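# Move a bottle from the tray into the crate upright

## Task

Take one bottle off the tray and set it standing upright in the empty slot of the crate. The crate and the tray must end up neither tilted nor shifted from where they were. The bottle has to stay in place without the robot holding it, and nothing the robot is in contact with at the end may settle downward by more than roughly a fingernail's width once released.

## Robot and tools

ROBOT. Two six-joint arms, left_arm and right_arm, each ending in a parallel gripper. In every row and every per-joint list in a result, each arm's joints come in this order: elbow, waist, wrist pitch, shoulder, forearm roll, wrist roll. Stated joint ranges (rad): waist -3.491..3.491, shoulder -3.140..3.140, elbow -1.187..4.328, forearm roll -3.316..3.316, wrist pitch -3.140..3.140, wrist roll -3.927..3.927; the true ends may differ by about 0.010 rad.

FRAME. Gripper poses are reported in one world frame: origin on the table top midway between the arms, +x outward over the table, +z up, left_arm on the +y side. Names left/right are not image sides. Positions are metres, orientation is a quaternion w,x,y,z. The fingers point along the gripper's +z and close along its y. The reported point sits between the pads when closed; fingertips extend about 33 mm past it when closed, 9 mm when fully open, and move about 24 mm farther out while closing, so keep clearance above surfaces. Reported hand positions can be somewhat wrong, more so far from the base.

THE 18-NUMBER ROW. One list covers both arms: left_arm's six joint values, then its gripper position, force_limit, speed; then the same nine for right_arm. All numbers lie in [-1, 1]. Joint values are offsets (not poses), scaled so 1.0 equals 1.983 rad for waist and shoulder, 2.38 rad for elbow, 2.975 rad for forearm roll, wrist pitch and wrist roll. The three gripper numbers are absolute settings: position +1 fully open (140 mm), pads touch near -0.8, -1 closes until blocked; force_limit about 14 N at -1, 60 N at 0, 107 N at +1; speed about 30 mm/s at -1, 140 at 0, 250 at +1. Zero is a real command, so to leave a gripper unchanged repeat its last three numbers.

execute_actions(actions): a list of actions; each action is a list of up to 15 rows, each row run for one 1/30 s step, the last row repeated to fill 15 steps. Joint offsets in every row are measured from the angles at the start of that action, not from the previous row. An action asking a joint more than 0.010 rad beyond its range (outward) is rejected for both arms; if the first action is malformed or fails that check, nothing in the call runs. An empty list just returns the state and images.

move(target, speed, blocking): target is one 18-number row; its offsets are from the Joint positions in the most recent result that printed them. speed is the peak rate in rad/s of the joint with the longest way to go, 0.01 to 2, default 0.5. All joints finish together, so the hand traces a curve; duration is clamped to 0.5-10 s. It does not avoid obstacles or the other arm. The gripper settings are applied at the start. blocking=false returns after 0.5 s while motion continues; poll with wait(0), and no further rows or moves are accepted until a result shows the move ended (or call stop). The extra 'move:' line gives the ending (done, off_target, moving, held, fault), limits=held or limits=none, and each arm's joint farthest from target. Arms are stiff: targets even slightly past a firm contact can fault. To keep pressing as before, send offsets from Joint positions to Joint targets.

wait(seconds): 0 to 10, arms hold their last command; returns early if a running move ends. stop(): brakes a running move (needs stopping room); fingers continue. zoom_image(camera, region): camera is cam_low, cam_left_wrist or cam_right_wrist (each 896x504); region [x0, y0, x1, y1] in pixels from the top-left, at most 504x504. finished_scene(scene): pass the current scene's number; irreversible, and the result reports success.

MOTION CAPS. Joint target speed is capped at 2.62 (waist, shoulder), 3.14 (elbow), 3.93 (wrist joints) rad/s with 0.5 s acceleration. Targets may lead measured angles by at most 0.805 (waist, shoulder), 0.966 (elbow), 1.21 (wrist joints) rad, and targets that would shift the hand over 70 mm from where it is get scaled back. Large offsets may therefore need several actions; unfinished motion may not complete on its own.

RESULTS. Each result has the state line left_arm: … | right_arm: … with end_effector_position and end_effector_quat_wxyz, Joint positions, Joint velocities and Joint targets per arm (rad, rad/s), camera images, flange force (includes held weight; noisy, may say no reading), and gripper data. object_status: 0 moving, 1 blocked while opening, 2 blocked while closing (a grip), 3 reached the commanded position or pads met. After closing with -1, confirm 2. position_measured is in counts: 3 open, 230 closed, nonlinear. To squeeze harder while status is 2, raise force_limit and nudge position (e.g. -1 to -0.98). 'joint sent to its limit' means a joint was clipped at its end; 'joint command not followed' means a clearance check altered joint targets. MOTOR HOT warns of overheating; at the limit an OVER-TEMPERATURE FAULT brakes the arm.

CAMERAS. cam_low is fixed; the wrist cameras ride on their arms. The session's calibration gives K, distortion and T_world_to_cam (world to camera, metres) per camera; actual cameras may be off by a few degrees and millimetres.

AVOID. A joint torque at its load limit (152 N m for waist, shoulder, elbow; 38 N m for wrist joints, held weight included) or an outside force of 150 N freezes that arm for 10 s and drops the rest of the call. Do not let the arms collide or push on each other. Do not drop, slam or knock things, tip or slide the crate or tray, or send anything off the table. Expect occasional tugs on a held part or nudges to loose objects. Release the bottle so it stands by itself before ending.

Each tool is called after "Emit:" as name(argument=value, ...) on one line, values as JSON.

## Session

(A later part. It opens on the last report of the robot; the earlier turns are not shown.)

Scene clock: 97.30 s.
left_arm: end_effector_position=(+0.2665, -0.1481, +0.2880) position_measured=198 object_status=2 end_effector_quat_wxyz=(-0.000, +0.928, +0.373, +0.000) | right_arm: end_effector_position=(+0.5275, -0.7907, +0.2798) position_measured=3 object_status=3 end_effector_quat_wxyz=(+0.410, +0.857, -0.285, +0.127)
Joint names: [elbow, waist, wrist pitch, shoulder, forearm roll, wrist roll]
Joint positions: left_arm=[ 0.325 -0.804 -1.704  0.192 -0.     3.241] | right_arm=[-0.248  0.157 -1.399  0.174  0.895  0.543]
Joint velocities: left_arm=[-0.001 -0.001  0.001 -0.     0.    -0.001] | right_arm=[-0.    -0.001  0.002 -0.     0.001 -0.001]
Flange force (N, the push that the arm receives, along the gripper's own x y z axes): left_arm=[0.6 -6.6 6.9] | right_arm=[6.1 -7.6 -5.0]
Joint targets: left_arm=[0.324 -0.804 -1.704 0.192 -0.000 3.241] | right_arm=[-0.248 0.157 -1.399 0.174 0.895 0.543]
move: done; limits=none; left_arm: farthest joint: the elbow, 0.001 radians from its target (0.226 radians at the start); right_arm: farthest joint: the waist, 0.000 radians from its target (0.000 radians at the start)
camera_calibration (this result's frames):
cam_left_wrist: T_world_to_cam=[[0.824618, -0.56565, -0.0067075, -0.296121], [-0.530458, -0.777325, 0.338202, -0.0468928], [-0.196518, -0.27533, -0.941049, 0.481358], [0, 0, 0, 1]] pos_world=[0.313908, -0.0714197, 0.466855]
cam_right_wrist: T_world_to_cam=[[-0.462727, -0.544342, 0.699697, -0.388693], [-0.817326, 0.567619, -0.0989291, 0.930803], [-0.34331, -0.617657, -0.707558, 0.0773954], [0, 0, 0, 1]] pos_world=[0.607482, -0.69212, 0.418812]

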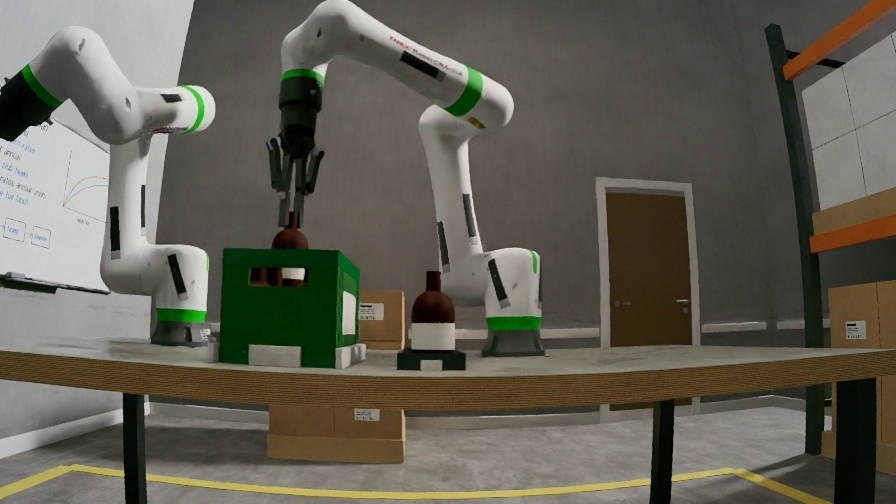

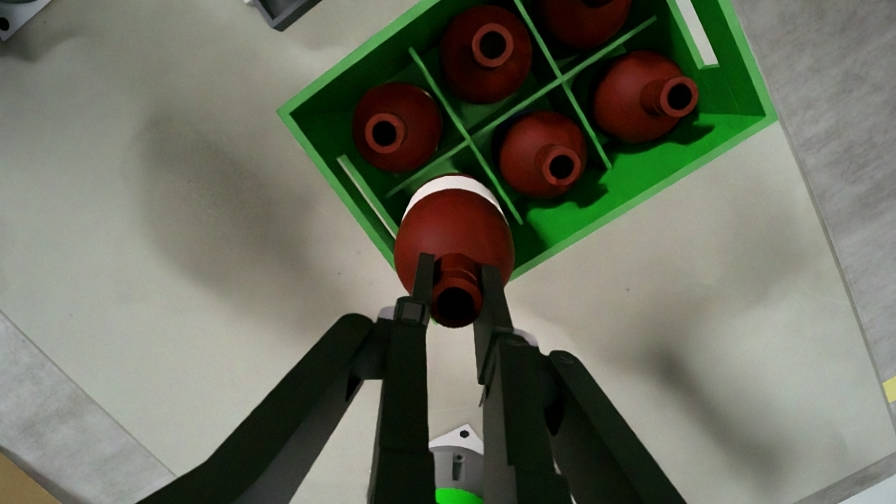

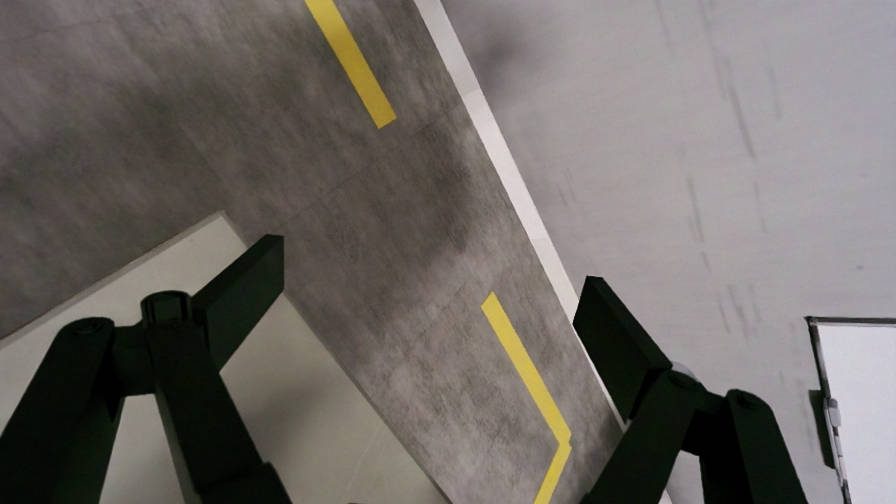

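Emit:
move(target=[-0.06148,0,0.04603,-0.00474,0,0,-1,0.5,-0.2, 0,0,0,0,0,0,1,0,0], speed=0.22)

Scene clock: 109.37 s.
left_arm: end_effector_position=(+0.2665, -0.1481, +0.2300) position_measured=198 object_status=2 end_effector_quat_wxyz=(-0.000, +0.928, +0.373, +0.000) | right_arm: end_effector_position=(+0.5275, -0.7907, +0.2798) position_measured=3 object_status=3 end_effector_quat_wxyz=(+0.410, +0.857, -0.285, +0.127)
Joint names: [elbow, waist, wrist pitch, shoulder, forearm roll, wrist roll]
Joint positions: left_arm=[ 0.178 -0.804 -1.567  0.182 -0.     3.241] | right_arm=[-0.248  0.157 -1.399  0.174  0.895  0.543]
Joint velocities: left_arm=[-0.001 -0.     0.    -0.     0.001  0.001] | right_arm=[ 0.     0.001  0.001 -0.     0.001 -0.   ]
Flange force (N, the push that the arm receives, along the gripper's own x y z axes): left_arm=[-0.7 -8.1 5.7] | right_arm=[6.4 -5.7 -4.1]
Joint targets: left_arm=[0.178 -0.804 -1.567 0.182 -0.000 3.241] | right_arm=[-0.248 0.157 -1.399 0.174 0.895 0.543]
move: done; limits=none; left_arm: farthest joint: the waist, 0.000 radians from its target (0.000 radians at the start); right_arm: farthest joint: the waist, 0.000 radians from its target (0.000 radians at the start)
camera_calibration (this result's frames):
cam_left_wrist: T_world_to_cam=[[0.824549, -0.565752, -0.00667526, -0.296527], [-0.530561, -0.777251, 0.33821, -0.0272619], [-0.196531, -0.275329, -0.941047, 0.426822], [0, 0, 0, 1]] pos_world=[0.313921, -0.0714336, 0.408901]
cam_right_wrist: T_world_to_cam=[[-0.462728, -0.544342, 0.699697, -0.388693], [-0.817326, 0.567619, -0.0989291, 0.930803], [-0.34331, -0.617657, -0.707558, 0.0773956], [0, 0, 0, 1]] pos_world=[0.607481, -0.69212, 0.418813]

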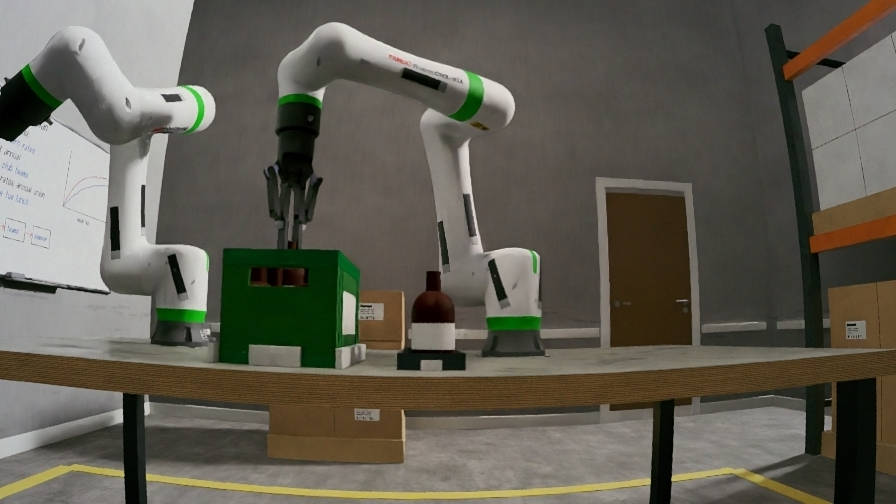

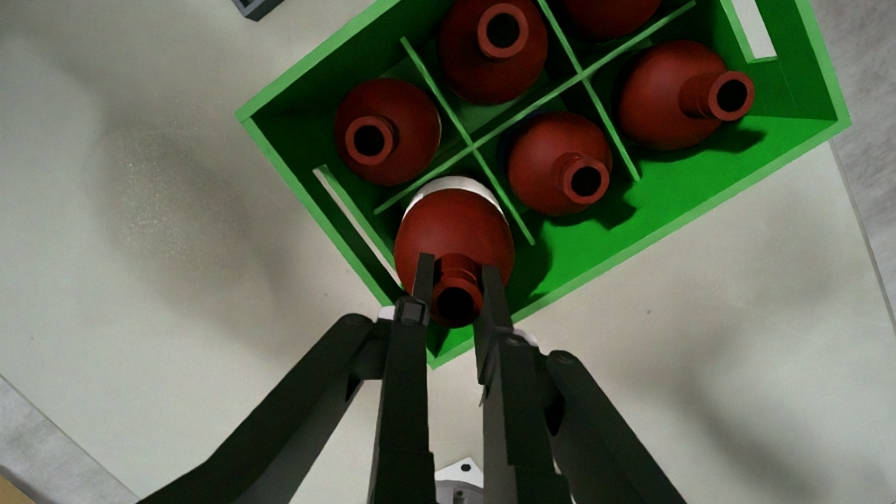

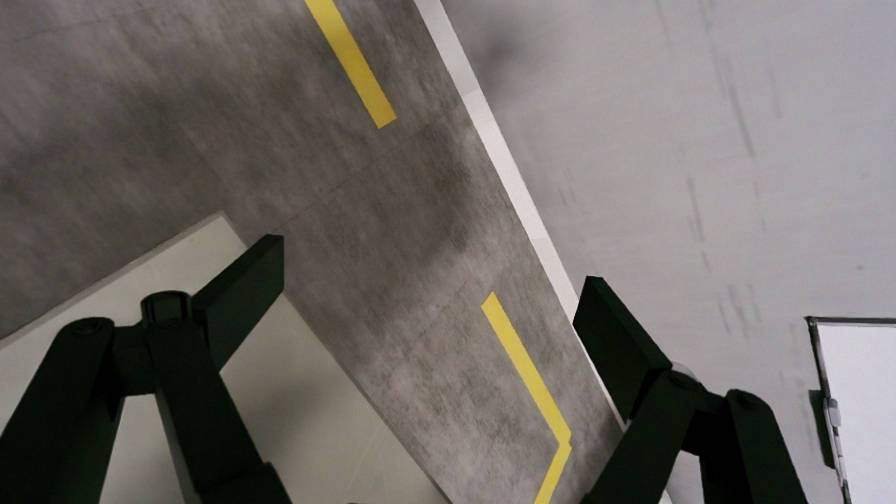

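Emit:
move(target=[-0.05227,0,0.04527,0.00518,0,0,-1,0.5,-0.2, 0,0,0,0,0,0,1,0,0], speed=0.2)

Scene clock: 113.50 s.
left_arm: end_effector_position=(+0.2665, -0.1481, +0.1716) position_measured=198 object_status=2 end_effector_quat_wxyz=(-0.000, +0.928, +0.373, +0.000) | right_arm: end_effector_position=(+0.5275, -0.7907, +0.2798) position_measured=3 object_status=3 end_effector_quat_wxyz=(+0.410, +0.857, -0.285, +0.127)
Joint names: [elbow, waist, wrist pitch, shoulder, forearm roll, wrist roll]
Joint positions: left_arm=[ 0.054 -0.804 -1.432  0.192 -0.     3.241] | right_arm=[-0.248  0.157 -1.399  0.174  0.895  0.543]
Joint velocities: left_arm=[-0.001 -0.001  0.     0.001 -0.     0.001] | right_arm=[-0.    -0.     0.    -0.    -0.002  0.002]
Flange force (N, the push that the arm receives, along the gripper's own x y z axes): left_arm=[0.1 -4.3 1.5] | right_arm=[4.6 -6.5 -4.3]
Joint targets: left_arm=[0.054 -0.804 -1.432 0.192 -0.000 3.241] | right_arm=[-0.248 0.157 -1.399 0.174 0.895 0.543]
move: done; limits=none; left_arm: farthest joint: the waist, 0.000 radians from its target (0.000 radians at the start); right_arm: farthest joint: the waist, 0.000 radians from its target (0.000 radians at the start)
camera_calibration (this result's frames):
cam_left_wrist: T_world_to_cam=[[0.824583, -0.565702, -0.00665807, -0.296948], [-0.530518, -0.777277, 0.338217, -0.00751374], [-0.196505, -0.275356, -0.941044, 0.37179], [0, 0, 0, 1]] pos_world=[0.313931, -0.0714496, 0.350435]
cam_right_wrist: T_world_to_cam=[[-0.462728, -0.544342, 0.699697, -0.388693], [-0.817326, 0.567619, -0.0989292, 0.930803], [-0.34331, -0.617657, -0.707558, 0.0773954], [0, 0, 0, 1]] pos_world=[0.607481, -0.69212, 0.418813]

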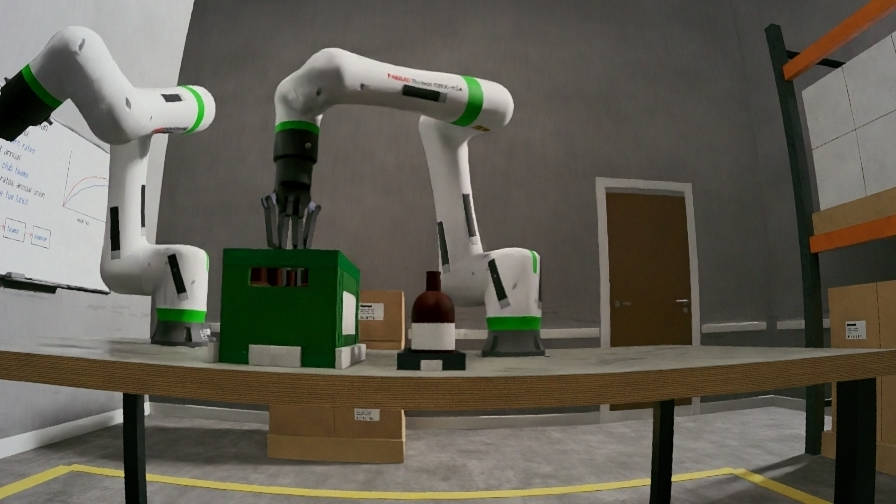

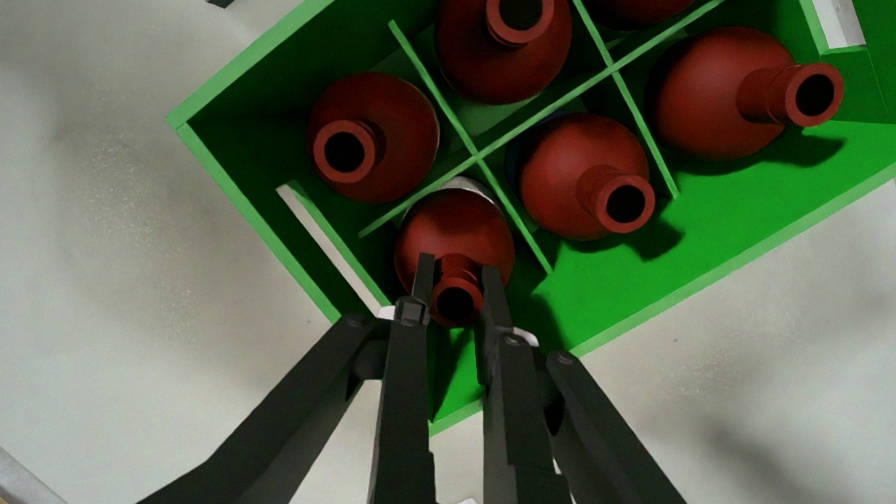

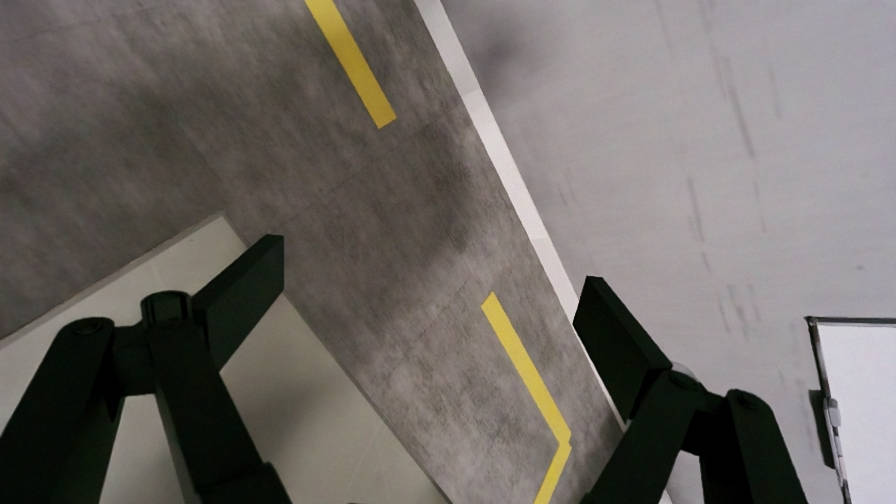

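Emit:
execute_actions(actions=[[[-0.00147,0,0.00139,0.00031,0,0,-1,0.5,-0.2, 0,0,0,0,0,0,1,0,0]]])

Scene clock: 117.50 s.
left_arm: end_effector_position=(+0.2665, -0.1481, +0.1698) position_measured=198 object_status=2 end_effector_quat_wxyz=(-0.000, +0.928, +0.372, +0.000) | right_arm: end_effector_position=(+0.5275, -0.7907, +0.2798) position_measured=3 object_status=3 end_effector_quat_wxyz=(+0.410, +0.857, -0.285, +0.127)
Joint names: [elbow, waist, wrist pitch, shoulder, forearm roll, wrist roll]
Joint positions: left_arm=[ 0.051 -0.804 -1.428  0.193 -0.     3.241] | right_arm=[-0.248  0.157 -1.399  0.174  0.895  0.543]
Joint velocities: left_arm=[-0.    -0.    -0.001  0.    -0.001 -0.   ] | right_arm=[-0.     0.001  0.    -0.     0.    -0.001]
Flange force (N, the push that the arm receives, along the gripper's own x y z axes): left_arm=[0.8 -6.7 1.9] | right_arm=[7.2 -7.6 -6.3]
Joint targets: left_arm=[0.051 -0.804 -1.428 0.193 -0.000 3.241] | right_arm=[-0.248 0.157 -1.399 0.174 0.895 0.543]
camera_calibration (this result's frames):
cam_left_wrist: T_world_to_cam=[[0.824532, -0.565776, -0.00663269, -0.296969], [-0.530593, -0.777223, 0.338225, -0.00688204], [-0.196515, -0.275358, -0.941042, 0.370102], [0, 0, 0, 1]] pos_world=[0.31394, -0.0714564, 0.34864]
cam_right_wrist: T_world_to_cam=[[-0.462727, -0.544342, 0.699697, -0.388693], [-0.817326, 0.567619, -0.0989291, 0.930803], [-0.34331, -0.617657, -0.707558, 0.0773955], [0, 0, 0, 1]] pos_world=[0.607481, -0.69212, 0.418812]

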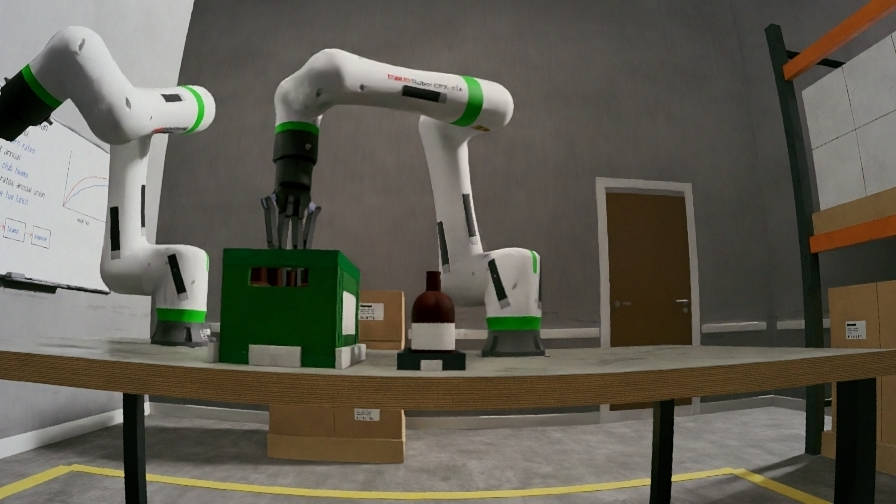

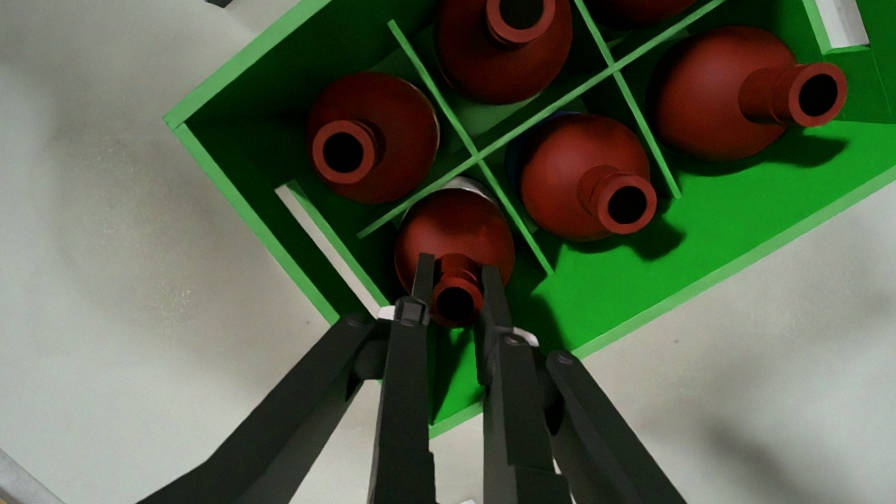

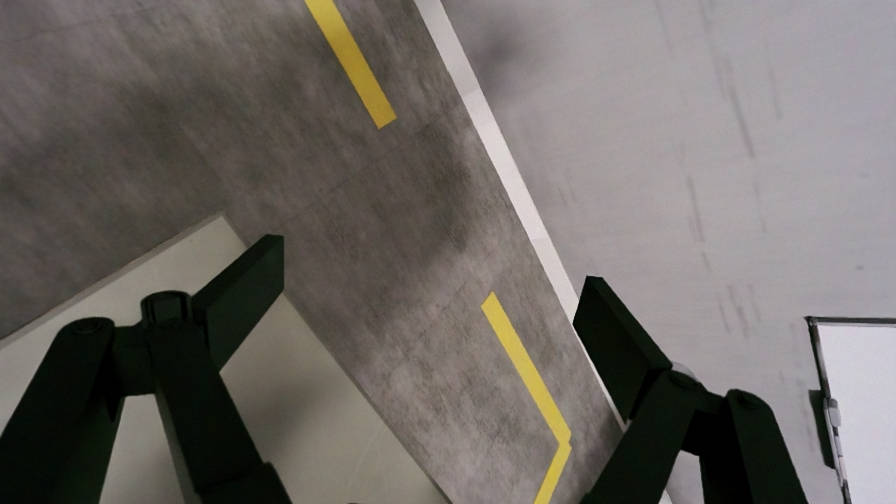

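Emit:
execute_actions(actions=[[[-0.00082,0,0.00077,0.00017,0,0,-1,0.5,-0.2, 0,0,0,0,0,0,1,0,0]]])

Scene clock: 120.40 s.
left_arm: end_effector_position=(+0.2665, -0.1482, +0.1688) position_measured=198 object_status=2 end_effector_quat_wxyz=(+0.000, +0.928, +0.373, +0.000) | right_arm: end_effector_position=(+0.5275, -0.7907, +0.2798) position_measured=3 object_status=3 end_effector_quat_wxyz=(+0.410, +0.857, -0.285, +0.127)
Joint names: [elbow, waist, wrist pitch, shoulder, forearm roll, wrist roll]
Joint positions: left_arm=[ 0.049 -0.804 -1.426  0.193 -0.     3.241] | right_arm=[-0.248  0.157 -1.399  0.174  0.895  0.543]
Joint velocities: left_arm=[-0.    -0.     0.001  0.001 -0.    -0.   ] | right_arm=[ 0.002 -0.002 -0.    -0.    -0.001 -0.001]
Flange force (N, the push that the arm receives, along the gripper's own x y z axes): left_arm=[6.6 -5.2 -55.0] | right_arm=[4.3 -7.4 -5.2]
Joint targets: left_arm=[0.049 -0.804 -1.426 0.193 -0.000 3.241] | right_arm=[-0.248 0.157 -1.399 0.174 0.895 0.543]
camera_calibration (this result's frames):
cam_left_wrist: T_world_to_cam=[[0.82459, -0.565694, -0.00653156, -0.296996], [-0.530518, -0.777222, 0.338345, -0.00664303], [-0.196476, -0.27553, -0.941, 0.369182], [0, 0, 0, 1]] pos_world=[0.313911, -0.071451, 0.347708]
cam_right_wrist: T_world_to_cam=[[-0.462728, -0.544342, 0.699696, -0.388693], [-0.817326, 0.567619, -0.0989293, 0.930803], [-0.34331, -0.617657, -0.707558, 0.0773955], [0, 0, 0, 1]] pos_world=[0.607482, -0.69212, 0.418813]

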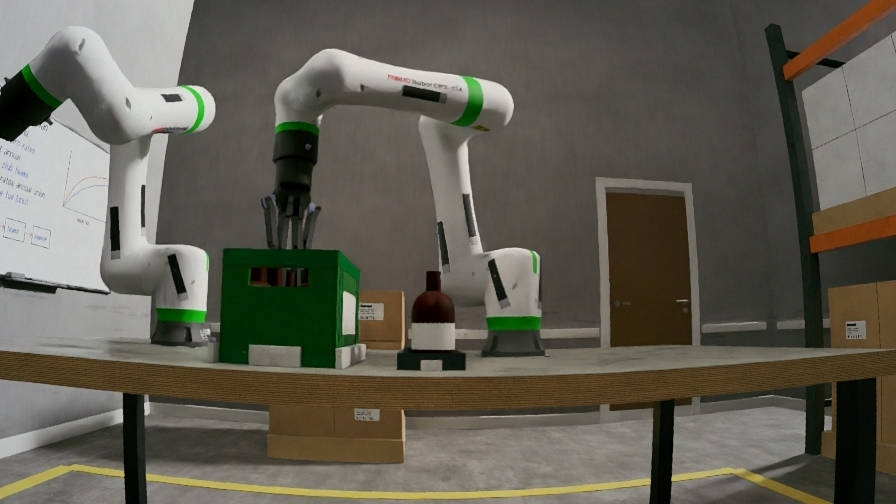

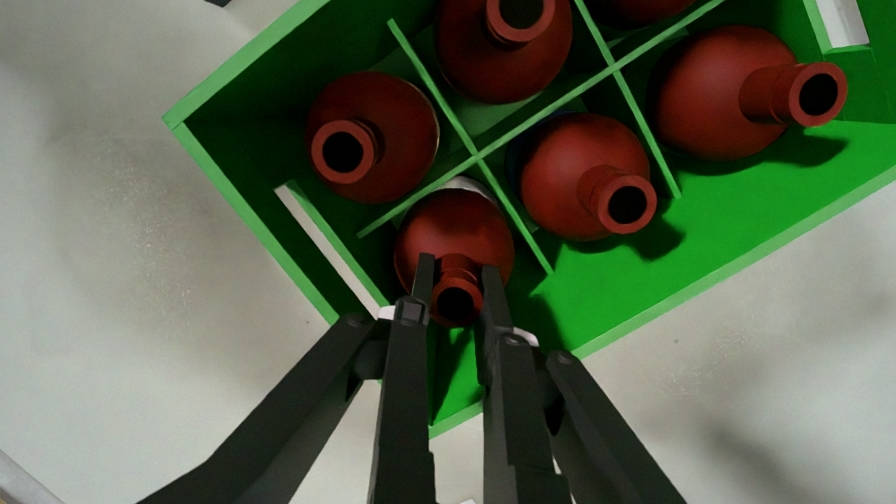

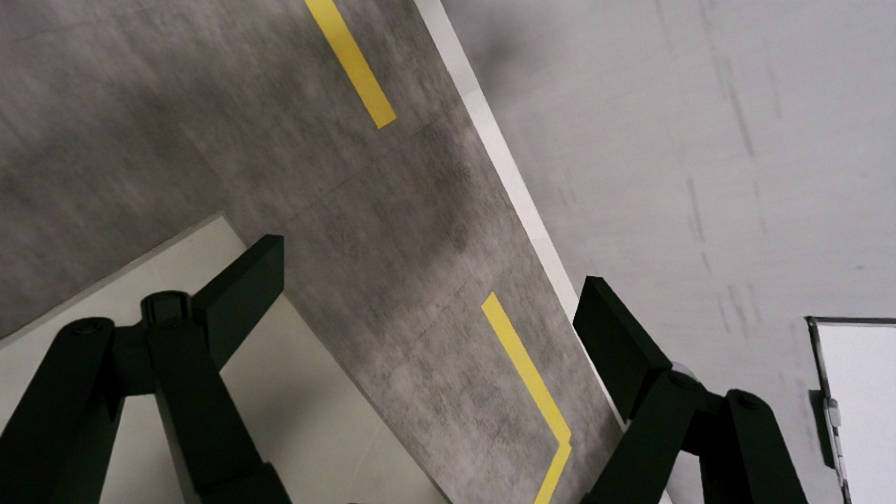

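The bottle is on the floor of the slot. I'll ease off slightly, release it, then lift clear.

Emit:
execute_actions(actions=[[[0.0005,0,-0.00046,-0.0001,0,0,-1,0.5,-0.2, 0,0,0,0,0,0,1,0,0],[0.0005,0,-0.00046,-0.0001,0,0,-1,0.5,-0.2, 0,0,0,0,0,0,1,0,0],[0.0005,0,-0.00046,-0.0001,0,0,-1,0.5,-0.2, 0,0,0,0,0,0,1,0,0],[0.0005,0,-0.00046,-0.0001,0,0,-1,0.5,-0.2, 0,0,0,0,0,0,1,0,0],[0.0005,0,-0.00046,-0.0001,0,0,-0.3,0,0, 0,0,0,0,0,0,1,0,0]]])

Emit:
move(target=[0.0537,0,-0.0468,-0.0055,0,0,-0.3,0,0, 0,0,0,0,0,0,1,0,0], speed=0.3)

Scene clock: 128.03 s.
left_arm: end_effector_position=(+0.2665, -0.1481, +0.1694) position_measured=167 object_status=0 end_effector_quat_wxyz=(-0.000, +0.928, +0.372, +0.000) | right_arm: end_effector_position=(+0.5275, -0.7907, +0.2798) position_measured=3 object_status=3 end_effector_quat_wxyz=(+0.410, +0.857, -0.285, +0.127)
Joint names: [elbow, waist, wrist pitch, shoulder, forearm roll, wrist roll]
Joint positions: left_arm=[ 0.05  -0.804 -1.427  0.193 -0.     3.241] | right_arm=[-0.248  0.157 -1.399  0.174  0.895  0.543]
Joint velocities: left_arm=[-0.    -0.001 -0.001 -0.002  0.002  0.001] | right_arm=[ 0.001  0.    -0.    -0.    -0.    -0.002]
Flange force (N, the push that the arm receives, along the gripper's own x y z axes): left_arm=[-0.5 -6.6 0.3] | right_arm=[5.5 -6.6 -3.7]
Joint targets: left_arm=[0.050 -0.804 -1.427 0.193 -0.000 3.241] | right_arm=[-0.248 0.157 -1.399 0.174 0.895 0.543]
camera_calibration (this result's frames):
cam_left_wrist: T_world_to_cam=[[0.82453, -0.56578, -0.00660578, -0.296996], [-0.530607, -0.777221, 0.338207, -0.00673699], [-0.196485, -0.275357, -0.941049, 0.369723], [0, 0, 0, 1]] pos_world=[0.313952, -0.0714647, 0.348244]
cam_right_wrist: T_world_to_cam=[[-0.462727, -0.544342, 0.699697, -0.388693], [-0.817326, 0.567619, -0.098929, 0.930803], [-0.34331, -0.617657, -0.707558, 0.0773954], [0, 0, 0, 1]] pos_world=[0.607481, -0.69212, 0.418812]

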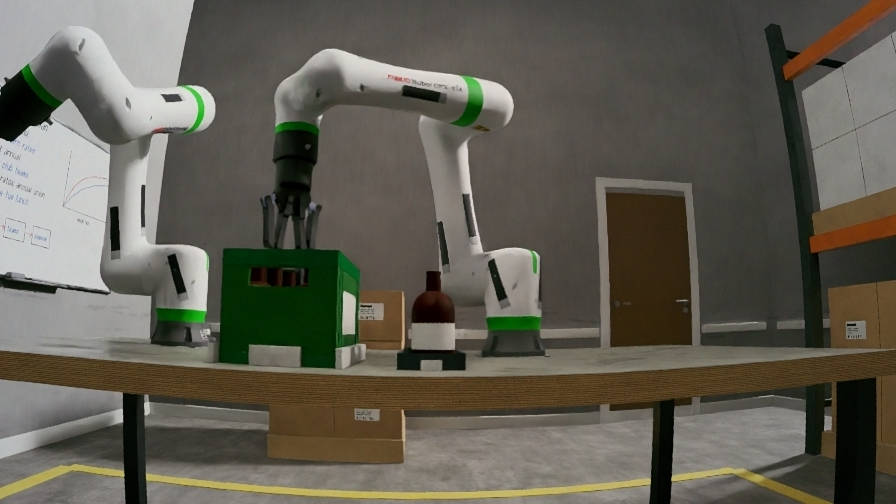

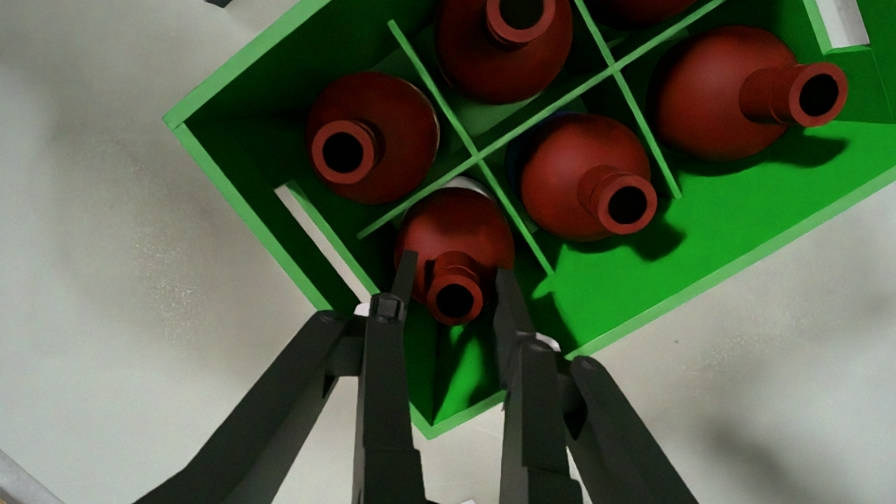

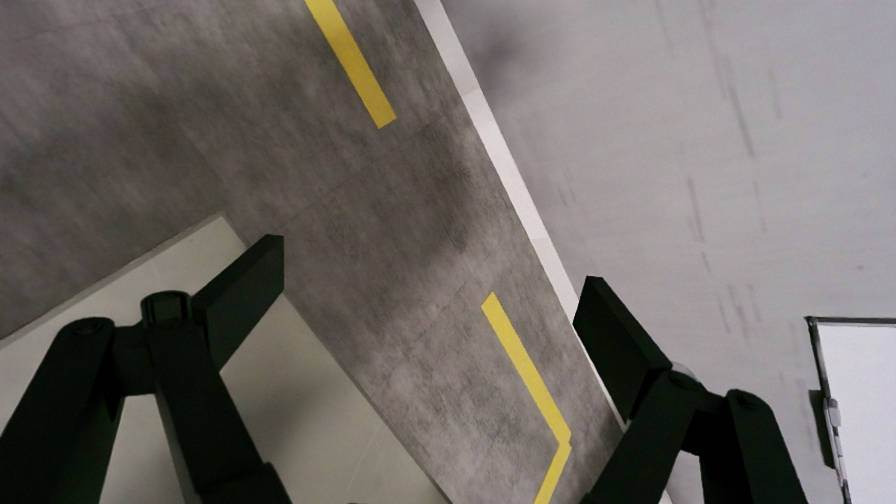

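Scene clock: 128.93 s.
left_arm: end_effector_position=(+0.2664, -0.1480, +0.2296) position_measured=167 object_status=3 end_effector_quat_wxyz=(-0.000, +0.928, +0.373, +0.000) | right_arm: end_effector_position=(+0.5275, -0.7907, +0.2798) position_measured=3 object_status=3 end_effector_quat_wxyz=(+0.410, +0.857, -0.285, +0.127)
Joint names: [elbow, waist, wrist pitch, shoulder, forearm roll, wrist roll]
Joint positions: left_arm=[ 0.177 -0.804 -1.567  0.182 -0.     3.241] | right_arm=[-0.248  0.157 -1.399  0.174  0.895  0.543]
Joint velocities: left_arm=[ 0.001 -0.    -0.002  0.001 -0.001 -0.001] | right_arm=[-0.001  0.    -0.001 -0.    -0.     0.001]
Flange force (N, the push that the arm receives, along the gripper's own x y z axes): left_arm=[-0.7 -6.6 0.8] | right_arm=[6.4 -6.9 -5.7]
Joint targets: left_arm=[0.178 -0.804 -1.567 0.182 -0.000 3.241] | right_arm=[-0.248 0.157 -1.399 0.174 0.895 0.543]
move: done; limits=none; left_arm: farthest joint: the waist, 0.000 radians from its target (0.000 radians at the start); right_arm: farthest joint: the waist, 0.000 radians from its target (0.000 radians at the start)
camera_calibration (this result's frames):
cam_left_wrist: T_world_to_cam=[[0.824546, -0.565749, -0.00713221, -0.296316], [-0.530458, -0.777374, 0.338087, -0.0271045], [-0.196817, -0.274985, -0.941088, 0.426558], [0, 0, 0, 1]] pos_world=[0.313903, -0.0714139, 0.408479]
cam_right_wrist: T_world_to_cam=[[-0.462727, -0.544342, 0.699697, -0.388693], [-0.817326, 0.567619, -0.098929, 0.930803], [-0.34331, -0.617657, -0.707557, 0.0773954], [0, 0, 0, 1]] pos_world=[0.607481, -0.69212, 0.418813]

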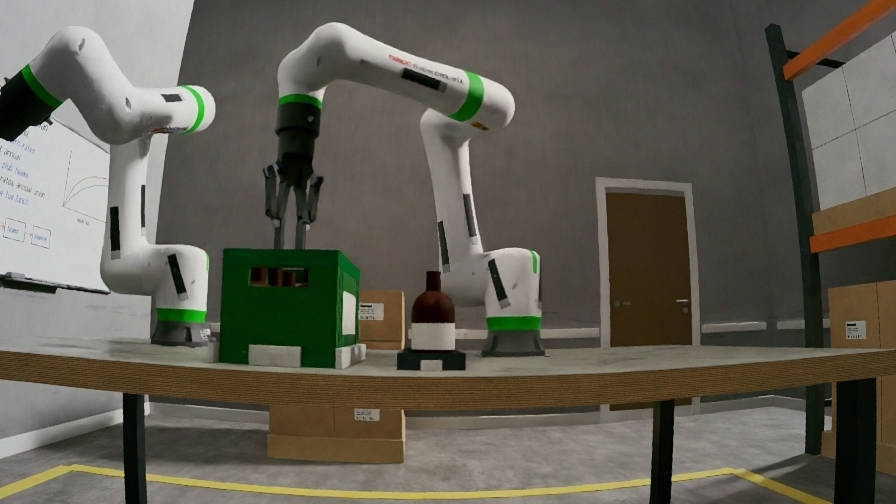

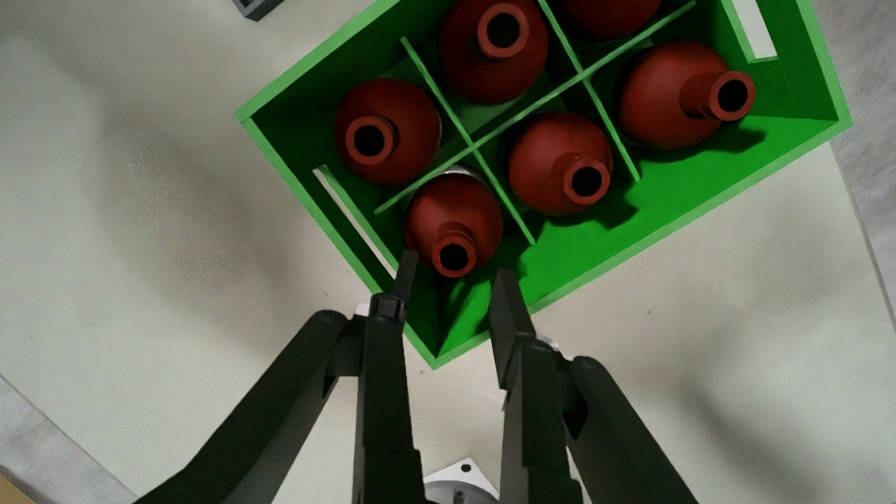

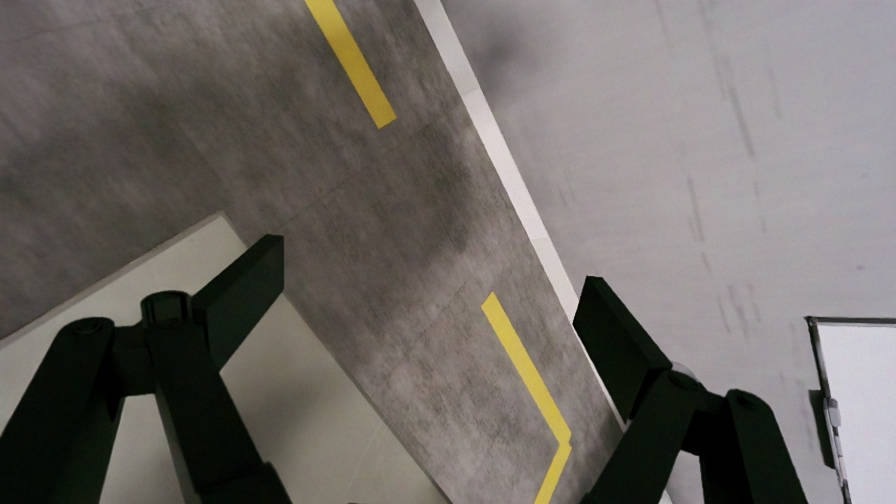

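Emit:
finished_scene(scene=2)

The scene is finished: the task was done.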